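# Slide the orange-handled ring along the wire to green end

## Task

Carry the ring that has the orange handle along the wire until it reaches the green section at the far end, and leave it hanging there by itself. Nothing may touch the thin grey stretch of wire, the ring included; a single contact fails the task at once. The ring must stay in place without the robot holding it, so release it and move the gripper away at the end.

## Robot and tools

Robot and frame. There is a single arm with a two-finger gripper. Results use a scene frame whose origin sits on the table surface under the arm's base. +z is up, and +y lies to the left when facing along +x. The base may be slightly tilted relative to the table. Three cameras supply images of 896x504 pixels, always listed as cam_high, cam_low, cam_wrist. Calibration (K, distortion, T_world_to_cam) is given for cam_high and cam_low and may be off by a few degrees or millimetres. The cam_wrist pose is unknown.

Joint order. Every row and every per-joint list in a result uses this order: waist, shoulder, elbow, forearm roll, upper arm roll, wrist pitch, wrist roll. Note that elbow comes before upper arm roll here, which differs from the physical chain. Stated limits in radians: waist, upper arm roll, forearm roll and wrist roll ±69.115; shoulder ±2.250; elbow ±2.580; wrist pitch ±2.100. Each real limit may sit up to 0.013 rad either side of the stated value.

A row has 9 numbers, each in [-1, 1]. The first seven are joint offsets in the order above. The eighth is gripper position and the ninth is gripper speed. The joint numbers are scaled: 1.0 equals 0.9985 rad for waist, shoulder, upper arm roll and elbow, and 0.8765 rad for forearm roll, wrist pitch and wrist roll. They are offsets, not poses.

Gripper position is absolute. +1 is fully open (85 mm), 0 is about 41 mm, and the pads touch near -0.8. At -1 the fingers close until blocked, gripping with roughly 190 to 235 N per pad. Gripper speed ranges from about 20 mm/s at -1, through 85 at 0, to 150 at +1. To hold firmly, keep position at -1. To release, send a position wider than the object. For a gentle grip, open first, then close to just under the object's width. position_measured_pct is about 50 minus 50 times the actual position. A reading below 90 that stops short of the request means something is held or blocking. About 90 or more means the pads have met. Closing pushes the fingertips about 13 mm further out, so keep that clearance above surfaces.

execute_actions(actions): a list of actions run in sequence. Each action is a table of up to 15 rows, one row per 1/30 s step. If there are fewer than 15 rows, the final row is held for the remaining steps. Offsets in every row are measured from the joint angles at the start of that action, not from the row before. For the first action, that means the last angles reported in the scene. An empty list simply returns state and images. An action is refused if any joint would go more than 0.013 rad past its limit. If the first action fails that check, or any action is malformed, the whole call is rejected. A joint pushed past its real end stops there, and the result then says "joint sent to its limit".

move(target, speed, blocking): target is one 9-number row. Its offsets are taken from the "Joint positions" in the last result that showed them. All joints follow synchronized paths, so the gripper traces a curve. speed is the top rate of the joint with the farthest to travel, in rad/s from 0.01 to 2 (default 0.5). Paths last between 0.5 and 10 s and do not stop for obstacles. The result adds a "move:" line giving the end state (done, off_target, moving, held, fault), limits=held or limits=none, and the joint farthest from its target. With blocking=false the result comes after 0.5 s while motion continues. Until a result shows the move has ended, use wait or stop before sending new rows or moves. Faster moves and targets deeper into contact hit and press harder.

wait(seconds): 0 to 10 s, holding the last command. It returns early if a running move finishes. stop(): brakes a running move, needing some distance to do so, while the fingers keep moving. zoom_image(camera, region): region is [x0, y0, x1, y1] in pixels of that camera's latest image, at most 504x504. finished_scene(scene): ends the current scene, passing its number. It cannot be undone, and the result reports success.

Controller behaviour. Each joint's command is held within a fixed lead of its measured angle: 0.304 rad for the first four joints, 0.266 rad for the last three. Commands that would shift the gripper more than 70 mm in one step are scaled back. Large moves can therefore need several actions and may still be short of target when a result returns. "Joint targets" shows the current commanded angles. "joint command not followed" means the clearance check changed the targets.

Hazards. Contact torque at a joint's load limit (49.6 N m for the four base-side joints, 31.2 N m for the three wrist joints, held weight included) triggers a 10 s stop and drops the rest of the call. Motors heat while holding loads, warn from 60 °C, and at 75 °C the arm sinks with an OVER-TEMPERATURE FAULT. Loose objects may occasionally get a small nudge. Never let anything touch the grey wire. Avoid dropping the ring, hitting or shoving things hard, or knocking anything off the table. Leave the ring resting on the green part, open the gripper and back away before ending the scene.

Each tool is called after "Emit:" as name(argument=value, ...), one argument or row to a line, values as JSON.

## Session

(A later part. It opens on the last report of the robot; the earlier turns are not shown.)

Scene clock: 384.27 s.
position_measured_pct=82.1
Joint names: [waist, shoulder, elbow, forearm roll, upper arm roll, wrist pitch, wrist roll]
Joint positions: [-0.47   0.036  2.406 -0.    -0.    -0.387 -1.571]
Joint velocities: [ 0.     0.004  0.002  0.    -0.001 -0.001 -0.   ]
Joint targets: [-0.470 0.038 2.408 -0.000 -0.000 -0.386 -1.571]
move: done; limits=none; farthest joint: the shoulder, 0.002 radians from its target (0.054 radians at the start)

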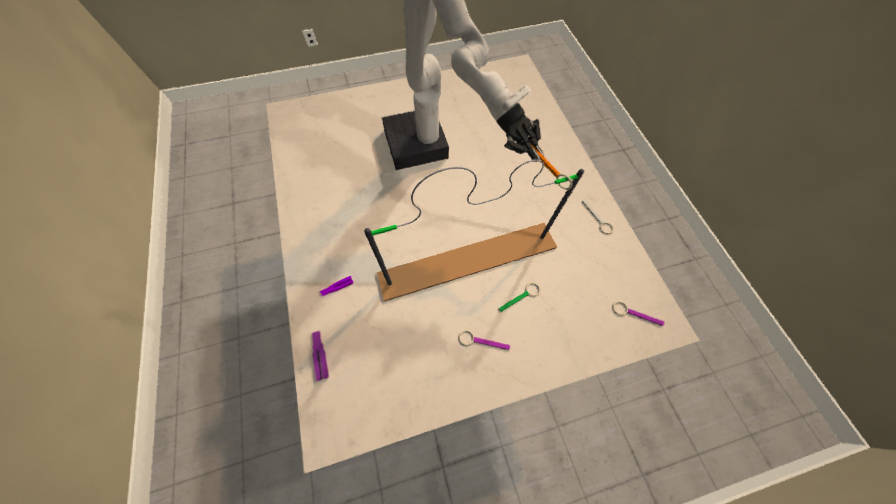

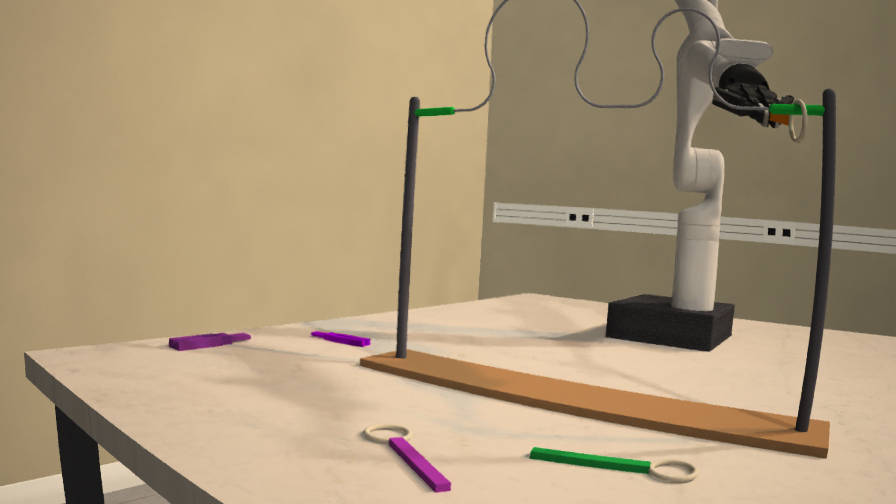

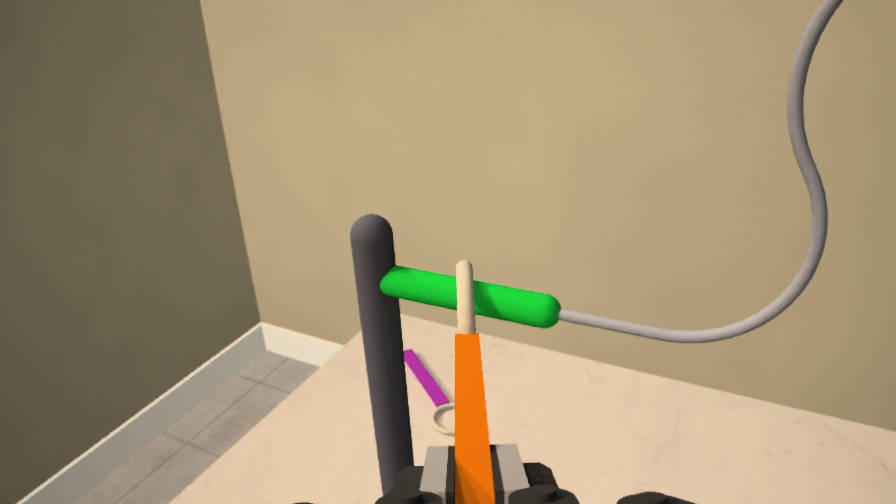

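Emit:
move(
  target=[0,0.1717,0.0754,0,0,-0.276,0,-0.646,-1],
  speed=0.35,
)

Emit:
move(
  target=[0,0.191,-0.022,0,0,-0.190,0,-0.646,-1],
  speed=0.3,
)

Emit:
zoom_image(
  camera="cam_low",
  region=[660,50,890,280],
)

Scene clock: 392.40 s.
position_measured_pct=82.1
Joint names: [waist, shoulder, elbow, forearm roll, upper arm roll, wrist pitch, wrist roll]
Joint positions: [-0.471  0.206  2.479 -0.    -0.    -0.631 -1.571]
Joint velocities: [-0.     0.002 -0.    -0.    -0.001 -0.001 -0.   ]
Joint targets: [-0.470 0.208 2.481 -0.000 -0.000 -0.629 -1.571]
move: done; limits=none; farthest joint: the shoulder, 0.002 radians from its target (0.171 radians at the start)

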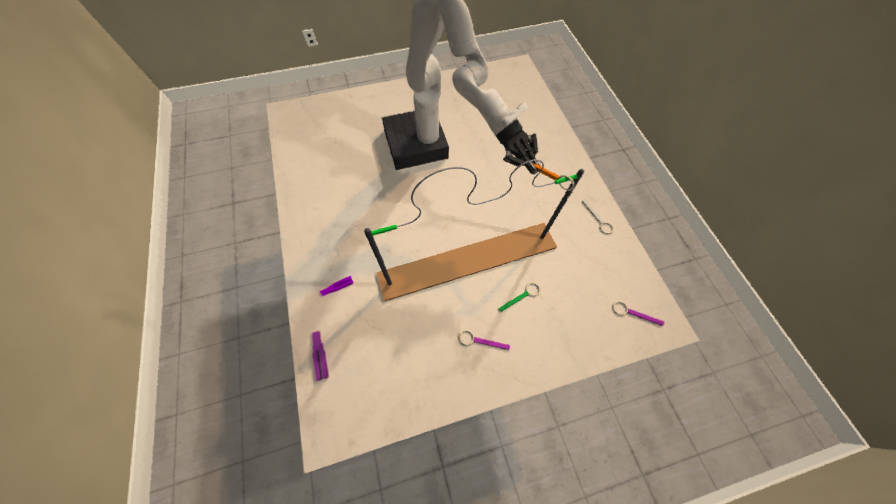

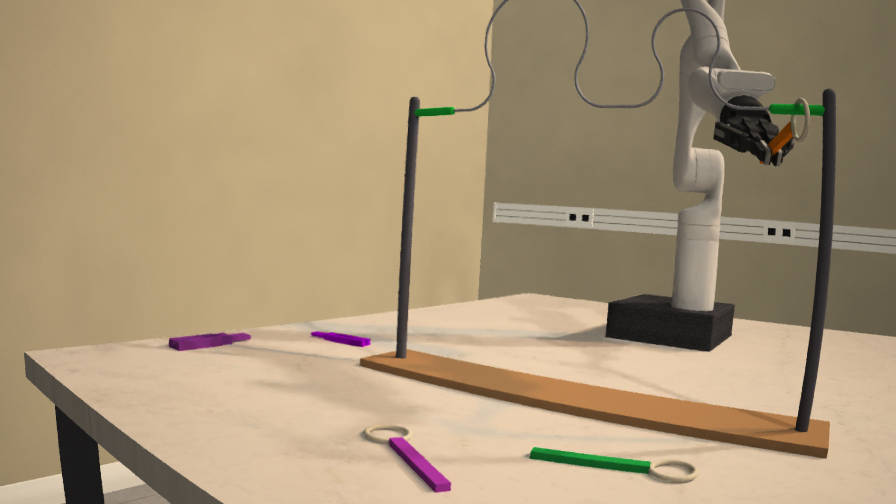

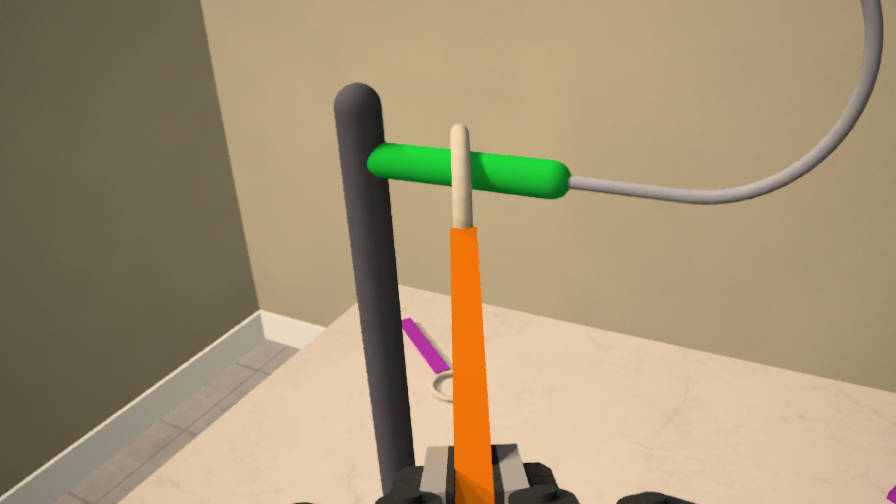

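Scene clock: 393.57 s.
position_measured_pct=82.1
Joint names: [waist, shoulder, elbow, forearm roll, upper arm roll, wrist pitch, wrist roll]
Joint positions: [-0.471  0.395  2.457  0.    -0.001 -0.798 -1.571]
Joint velocities: [-0.     0.002 -0.001  0.    -0.001 -0.001  0.   ]
Joint targets: [-0.471 0.397 2.457 -0.000 -0.000 -0.797 -1.571]
move: done; limits=none; farthest joint: the shoulder, 0.002 radians from its target (0.191 radians at the start)

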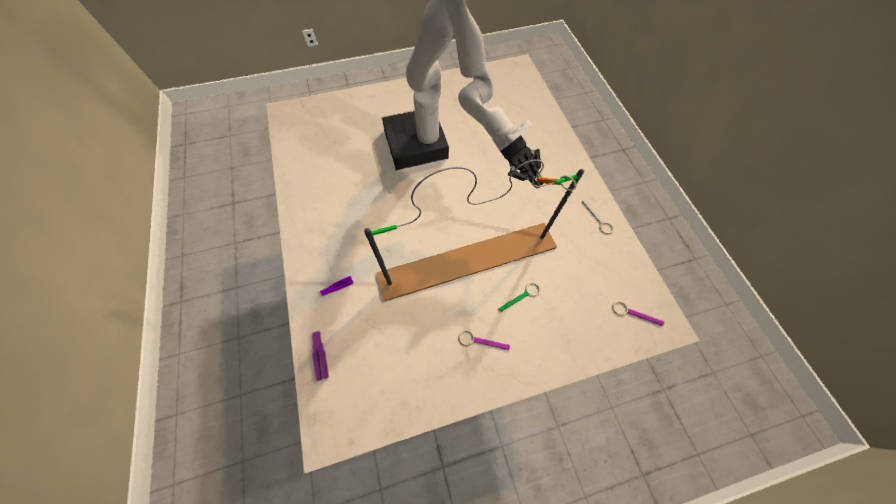

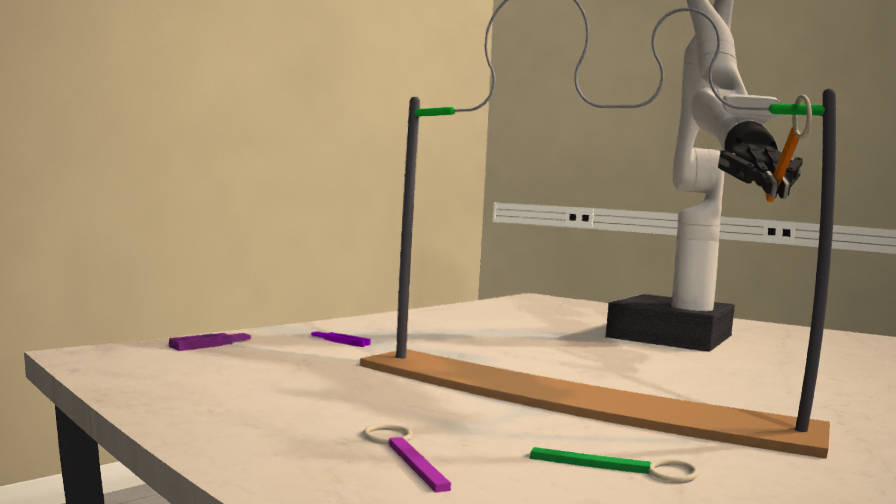

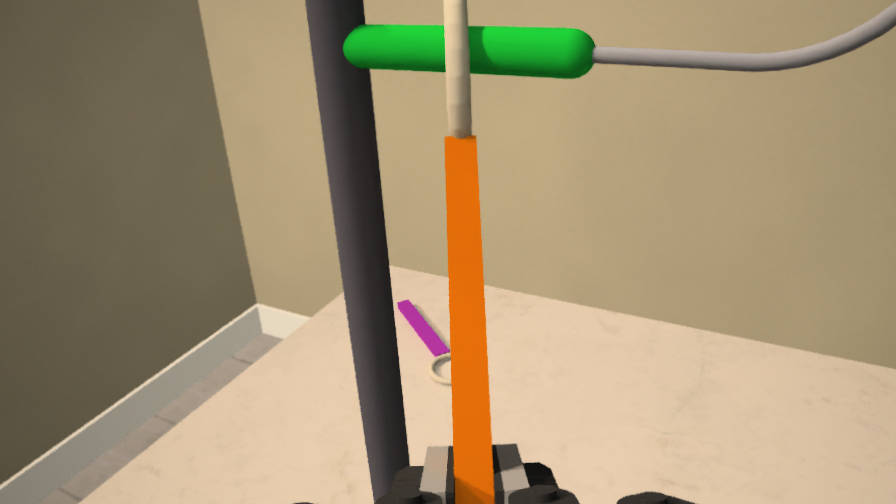

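Region (660, 50, 890, 280) of cam_low's 896x504 image, scaled by 2.191, with more detail than that image has.

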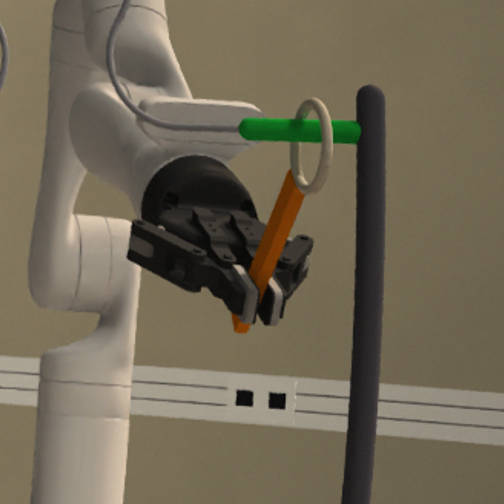

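Emit:
move(
  target=[0,0.2258,-0.05,0,0,-0.3137,0,-0.646,-1],
  speed=0.4,
)

Emit:
move(
  target=[0,0.139,-0.092,0,0,-0.160,0,-0.646,-1],
  speed=0.25,
)

Emit:
zoom_image(
  camera="cam_low",
  region=[660,50,890,280],
)

Scene clock: 402.27 s.
position_measured_pct=82.1
Joint names: [waist, shoulder, elbow, forearm roll, upper arm roll, wrist pitch, wrist roll]
Joint positions: [-0.471  0.619  2.407  0.001 -0.001 -1.074 -1.57 ]
Joint velocities: [ 0.     0.004 -0.001  0.    -0.    -0.001  0.   ]
Joint targets: [-0.471 0.621 2.407 0.000 -0.001 -1.073 -1.571]
move: done; limits=none; farthest joint: the shoulder, 0.001 radians from its target (0.225 radians at the start)

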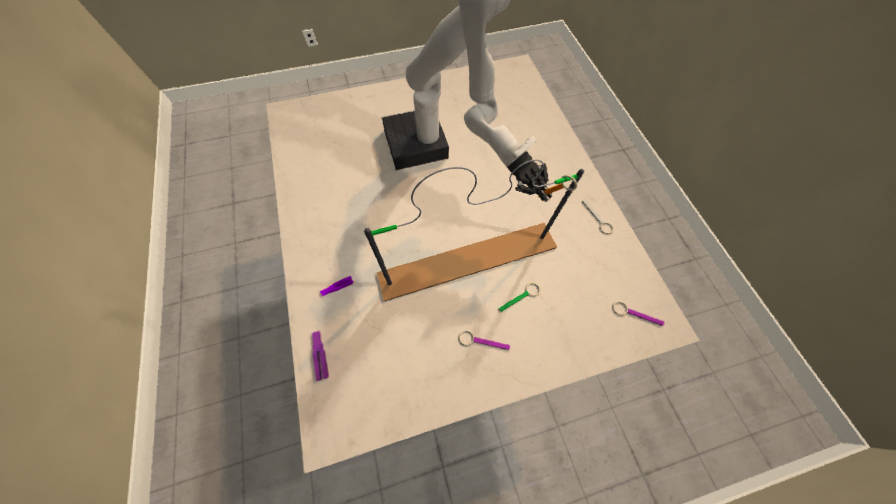

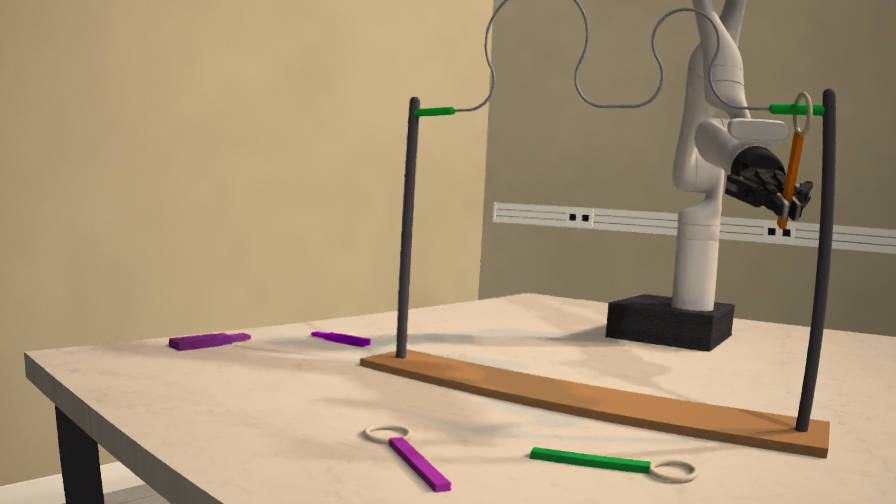

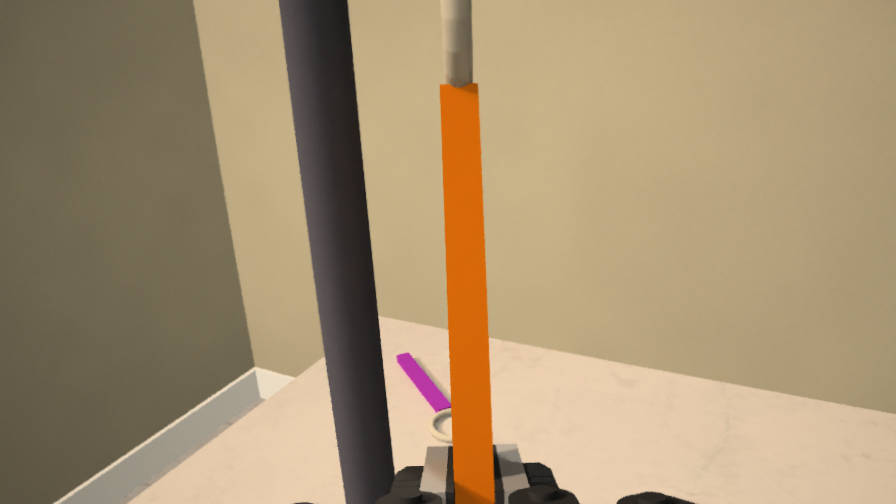

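Scene clock: 403.37 s.
position_measured_pct=82.1
Joint names: [waist, shoulder, elbow, forearm roll, upper arm roll, wrist pitch, wrist roll]
Joint positions: [-0.472  0.756  2.314  0.001 -0.002 -1.215 -1.57 ]
Joint velocities: [-0.     0.002 -0.    -0.001  0.002 -0.001  0.   ]
Joint targets: [-0.471 0.758 2.315 0.001 -0.001 -1.214 -1.570]
move: done; limits=none; farthest joint: the shoulder, 0.002 radians from its target (0.139 radians at the start)

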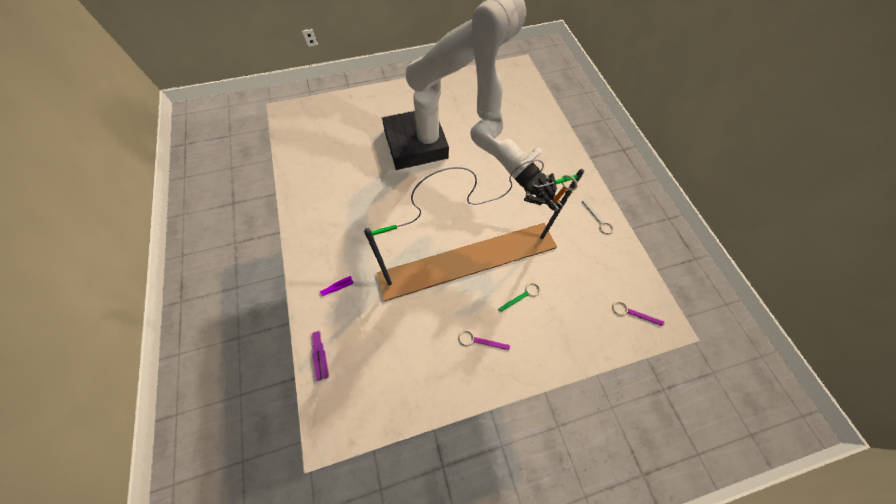

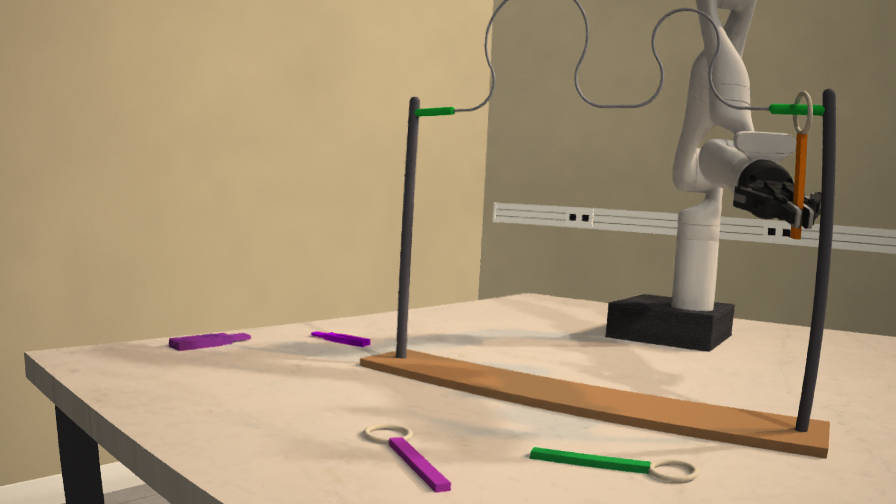

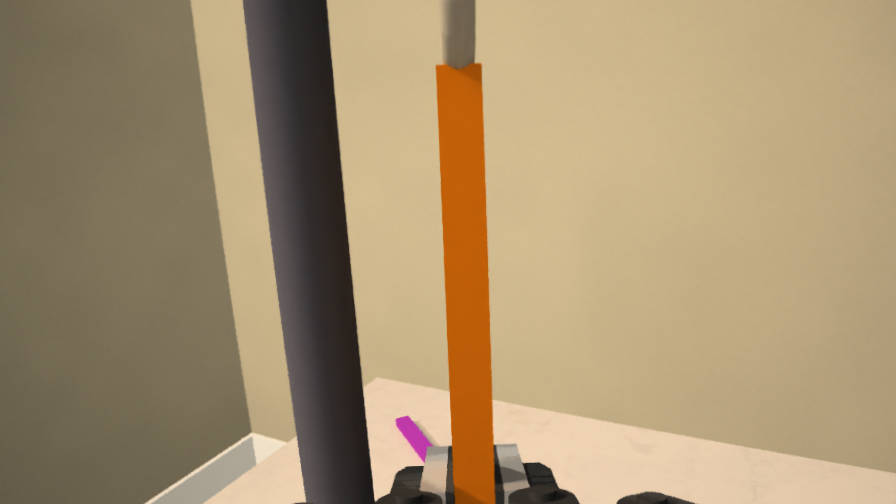

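Region (660, 50, 890, 280) of cam_low's 896x504 image, scaled by 2.191, with more detail than that image has.

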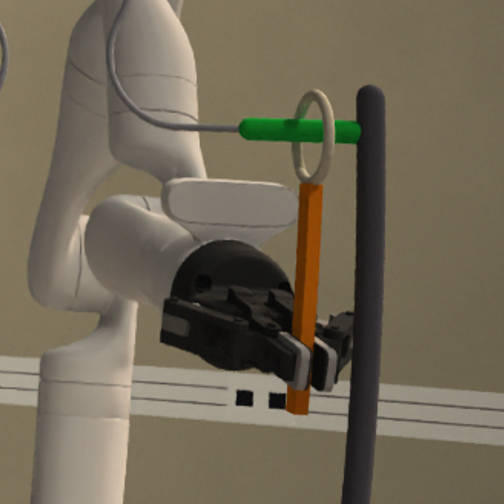

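Emit:
move(
  target=[0,0.1355,0.0146,0,0,-0.294,0,-0.646,-1],
  speed=0.4,
)

Emit:
zoom_image(
  camera="cam_low",
  region=[720,70,890,260],
)

Emit:
zoom_image(
  camera="cam_high",
  region=[500,140,610,240],
)

Scene clock: 411.90 s.
position_measured_pct=82.1
Joint names: [waist, shoulder, elbow, forearm roll, upper arm roll, wrist pitch, wrist roll]
Joint positions: [-0.472  0.89   2.328  0.001 -0.002 -1.474 -1.57 ]
Joint velocities: [ 0.    -0.001 -0.     0.    -0.    -0.002 -0.   ]
Joint targets: [-0.472 0.892 2.329 0.001 -0.002 -1.473 -1.570]
move: done; limits=none; farthest joint: the shoulder, 0.001 radians from its target (0.135 radians at the start)

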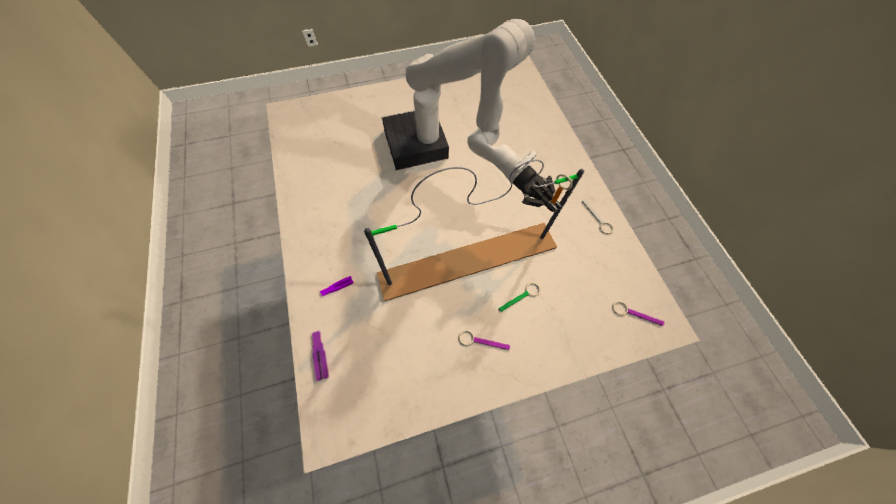

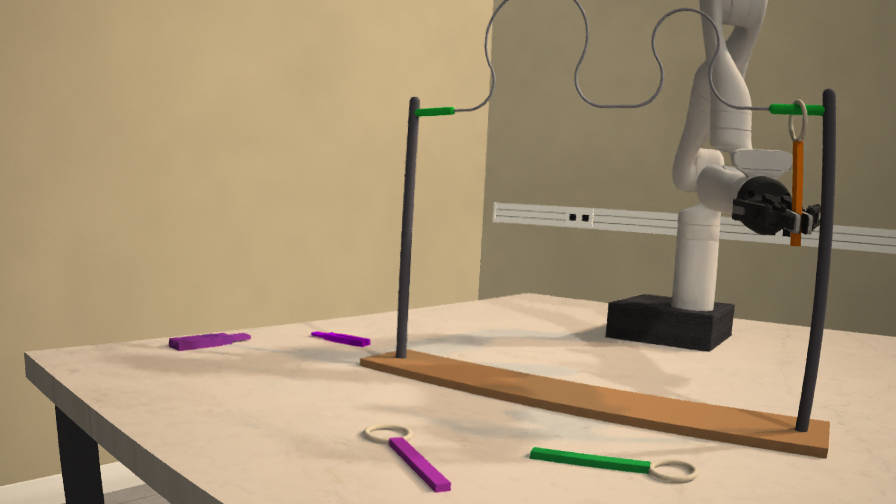

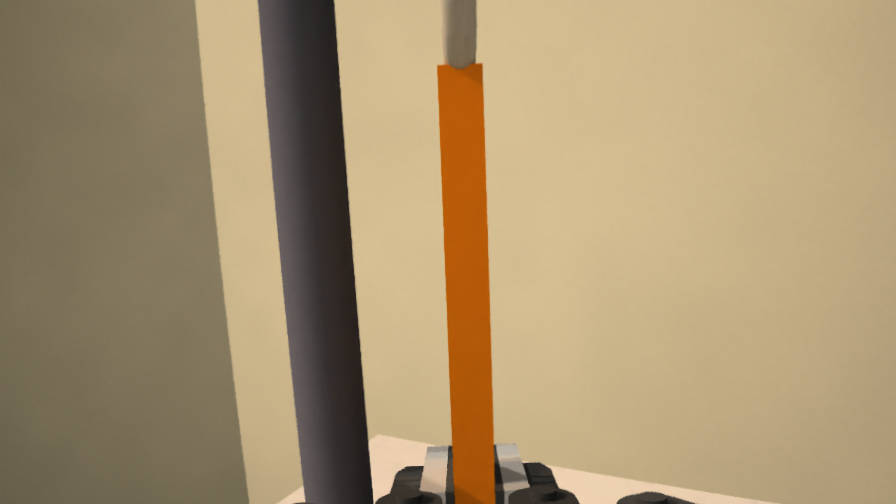

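Region (720, 70, 890, 260) of cam_low's 896x504 image, scaled by 2.653, with more detail than that image has; it fills the left 451 columns of this view, and the rest is white.

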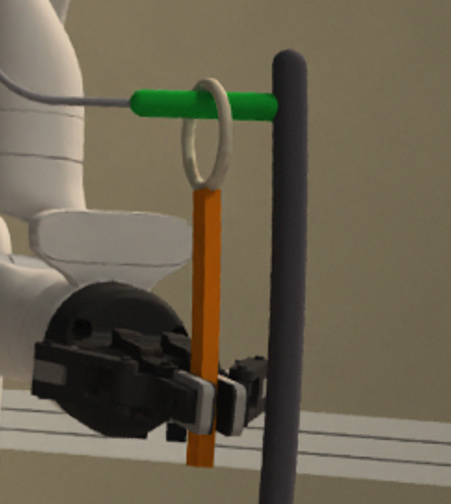

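Region (500, 140, 610, 240) of cam_high's 896x504 image, scaled by 4.582, with more detail than that image has; it fills the top 458 rows of this view, and the rest is white.

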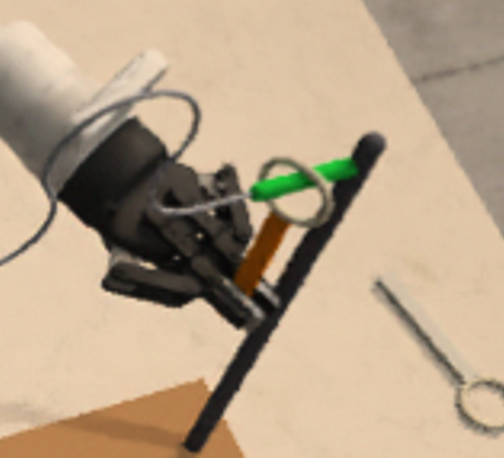

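Resting on the rod. Release, then back off.

Emit:
execute_actions(
  actions=[
    [[0,0,0,0,0,0,0,-0.35,-0.7]],
  ],
)

Emit:
move(
  target=[0,-0.09,0.172,0,0,0.2,0,-0.35,-0.7],
  speed=0.35,
)

Scene clock: 417.70 s.
position_measured_pct=67.9
Joint names: [waist, shoulder, elbow, forearm roll, upper arm roll, wrist pitch, wrist roll]
Joint positions: [-0.472  0.89   2.328  0.001 -0.002 -1.474 -1.57 ]
Joint velocities: [ 0.     0.003  0.    -0.001 -0.001  0.     0.   ]
Joint targets: [-0.472 0.890 2.328 0.001 -0.002 -1.474 -1.570]

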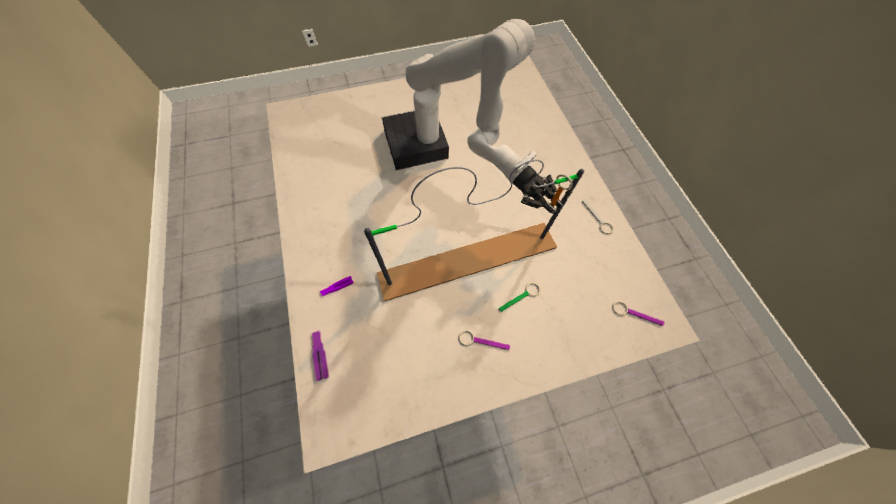

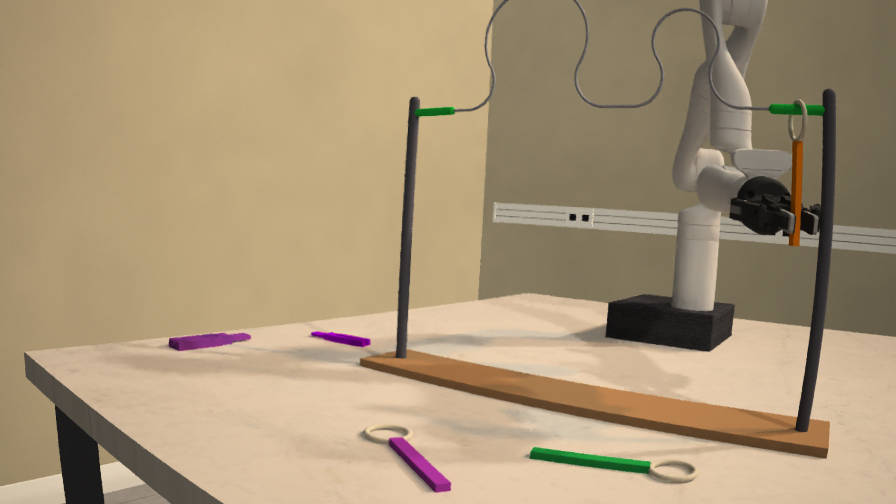

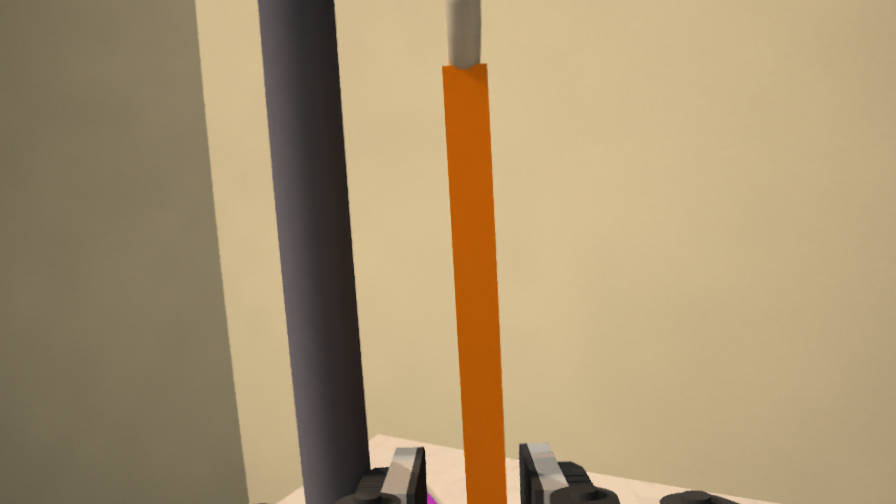

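Scene clock: 418.73 s.
position_measured_pct=67.5
Joint names: [waist, shoulder, elbow, forearm roll, upper arm roll, wrist pitch, wrist roll]
Joint positions: [-0.472  0.801  2.5    0.001 -0.002 -1.299 -1.57 ]
Joint velocities: [-0.    -0.002  0.001  0.001 -0.     0.001 -0.   ]
Joint targets: [-0.472 0.800 2.500 0.001 -0.002 -1.299 -1.570]
move: done; limits=none; farthest joint: the shoulder, 0.001 radians from its target (0.090 radians at the start)

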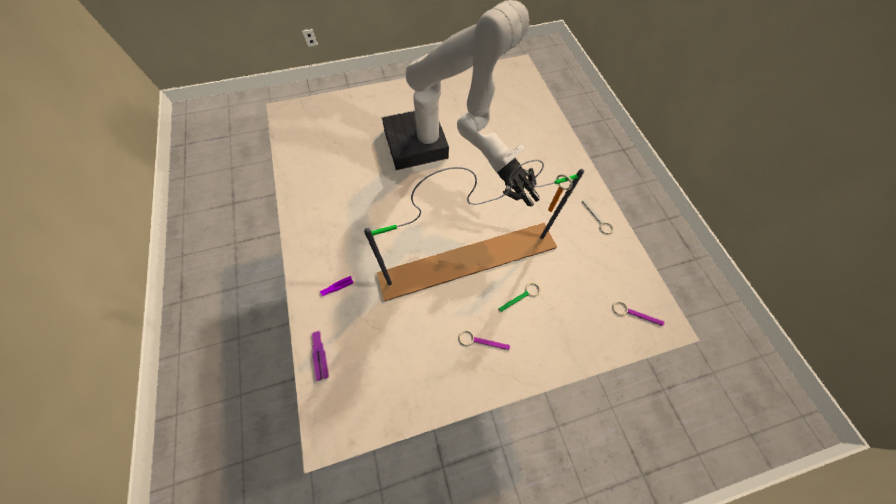

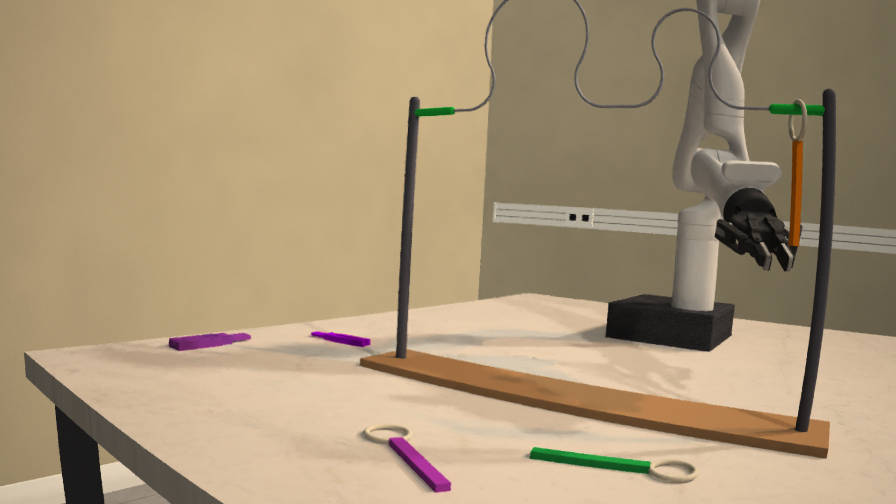

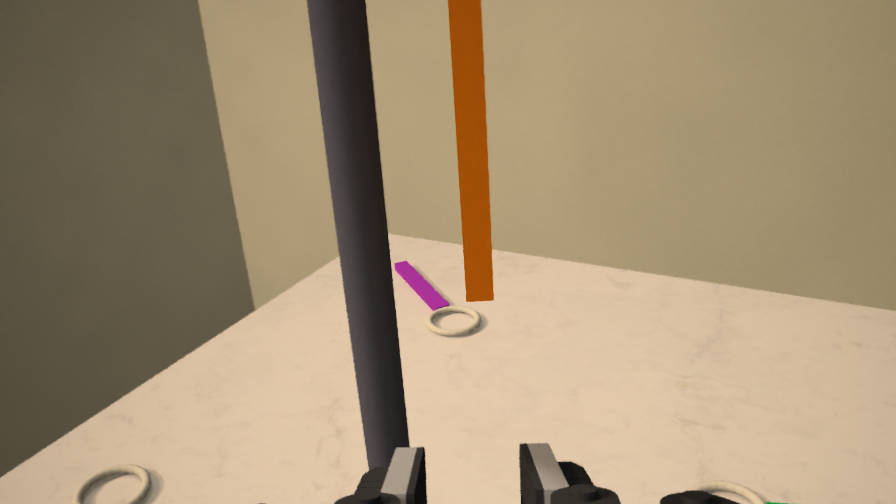

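Emit:
move(
  target=[0,-0.35,0,0,0,1,0,-0.35,-0.7],
  speed=1.0,
)

Emit:
move(
  target=[0,-0.5,0,0,0,0.85,0,-0.35,-0.7],
  speed=1.0,
)

Scene clock: 425.80 s.
position_measured_pct=67.5
Joint names: [waist, shoulder, elbow, forearm roll, upper arm roll, wrist pitch, wrist roll]
Joint positions: [-0.472  0.452  2.5    0.001 -0.002 -0.422 -1.57 ]
Joint velocities: [-0.    -0.004  0.001  0.    -0.001  0.001 -0.   ]
Joint targets: [-0.472 0.451 2.500 0.001 -0.002 -0.422 -1.570]
move: done; limits=none; farthest joint: the waist, 0.000 radians from its target (0.000 radians at the start)

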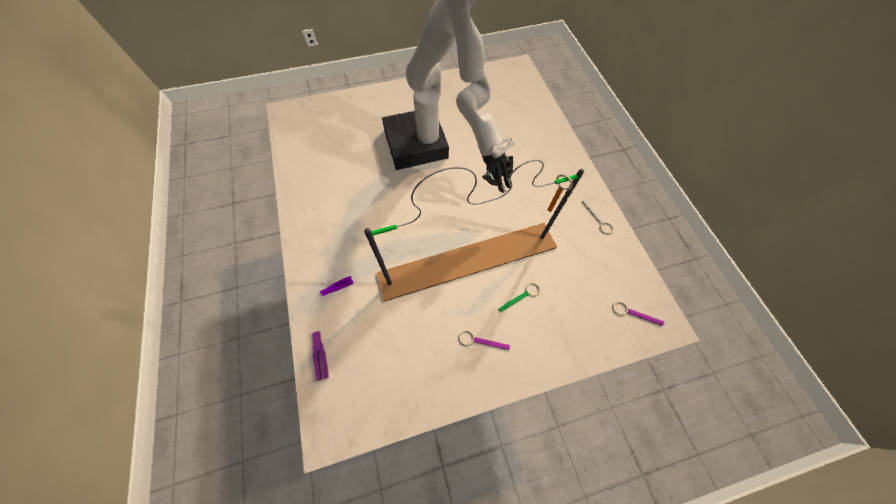

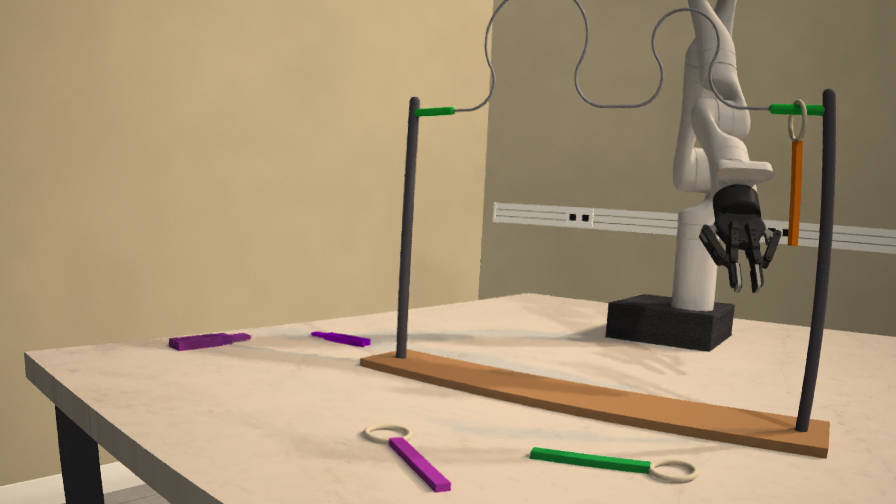

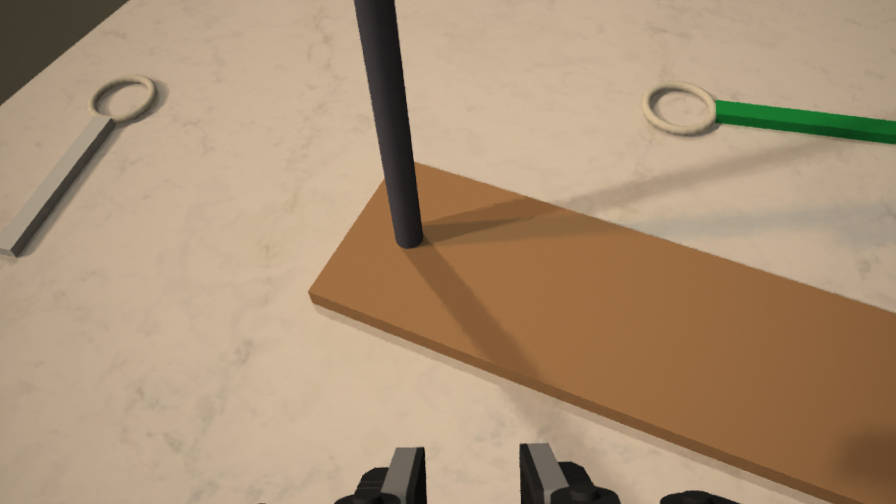

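Scene clock: 427.30 s.
position_measured_pct=67.5
Joint names: [waist, shoulder, elbow, forearm roll, upper arm roll, wrist pitch, wrist roll]
Joint positions: [-0.472 -0.047  2.5    0.001 -0.002  0.323 -1.57 ]
Joint velocities: [-0.    -0.003 -0.001 -0.001  0.001  0.001 -0.   ]
Joint targets: [-0.472 -0.048 2.500 0.001 -0.002 0.323 -1.570]
move: done; limits=none; farthest joint: the waist, 0.000 radians from its target (0.000 radians at the start)

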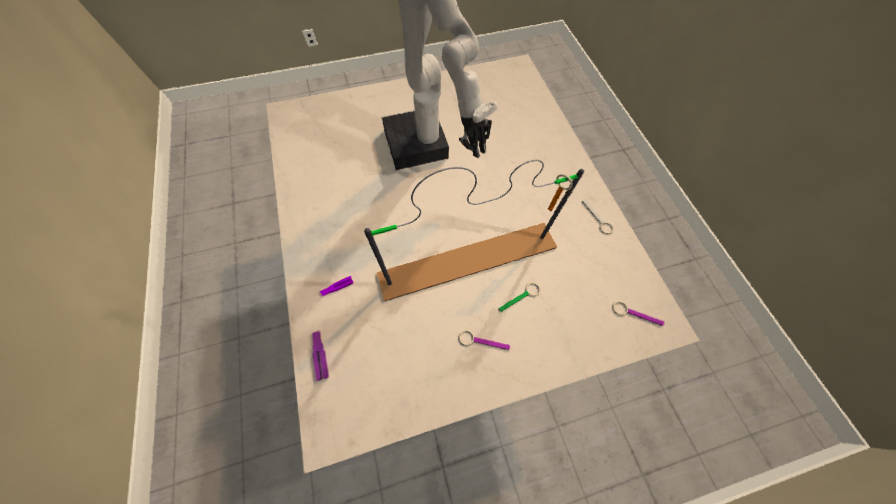

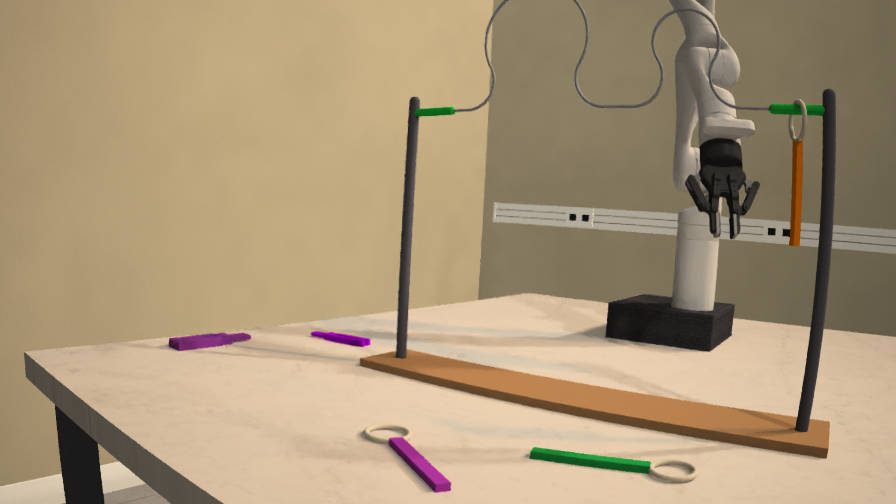

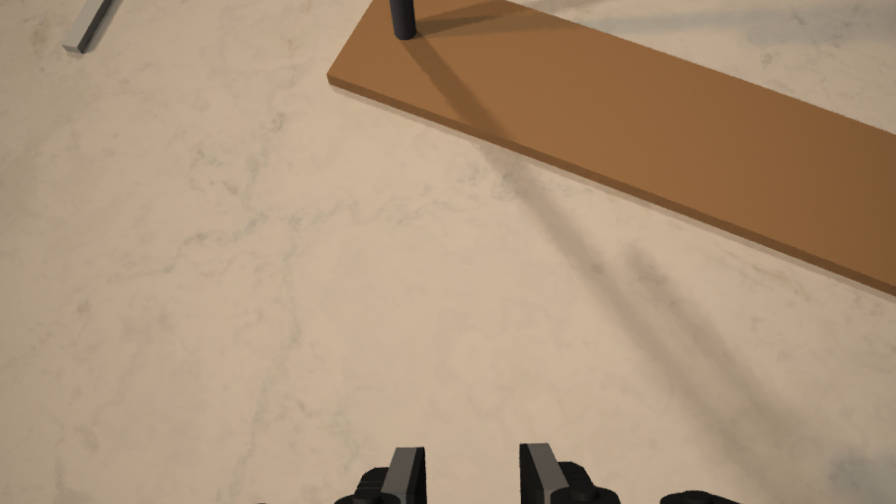

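Emit:
finished_scene(
  scene=2,
)

The scene is finished: the task was done.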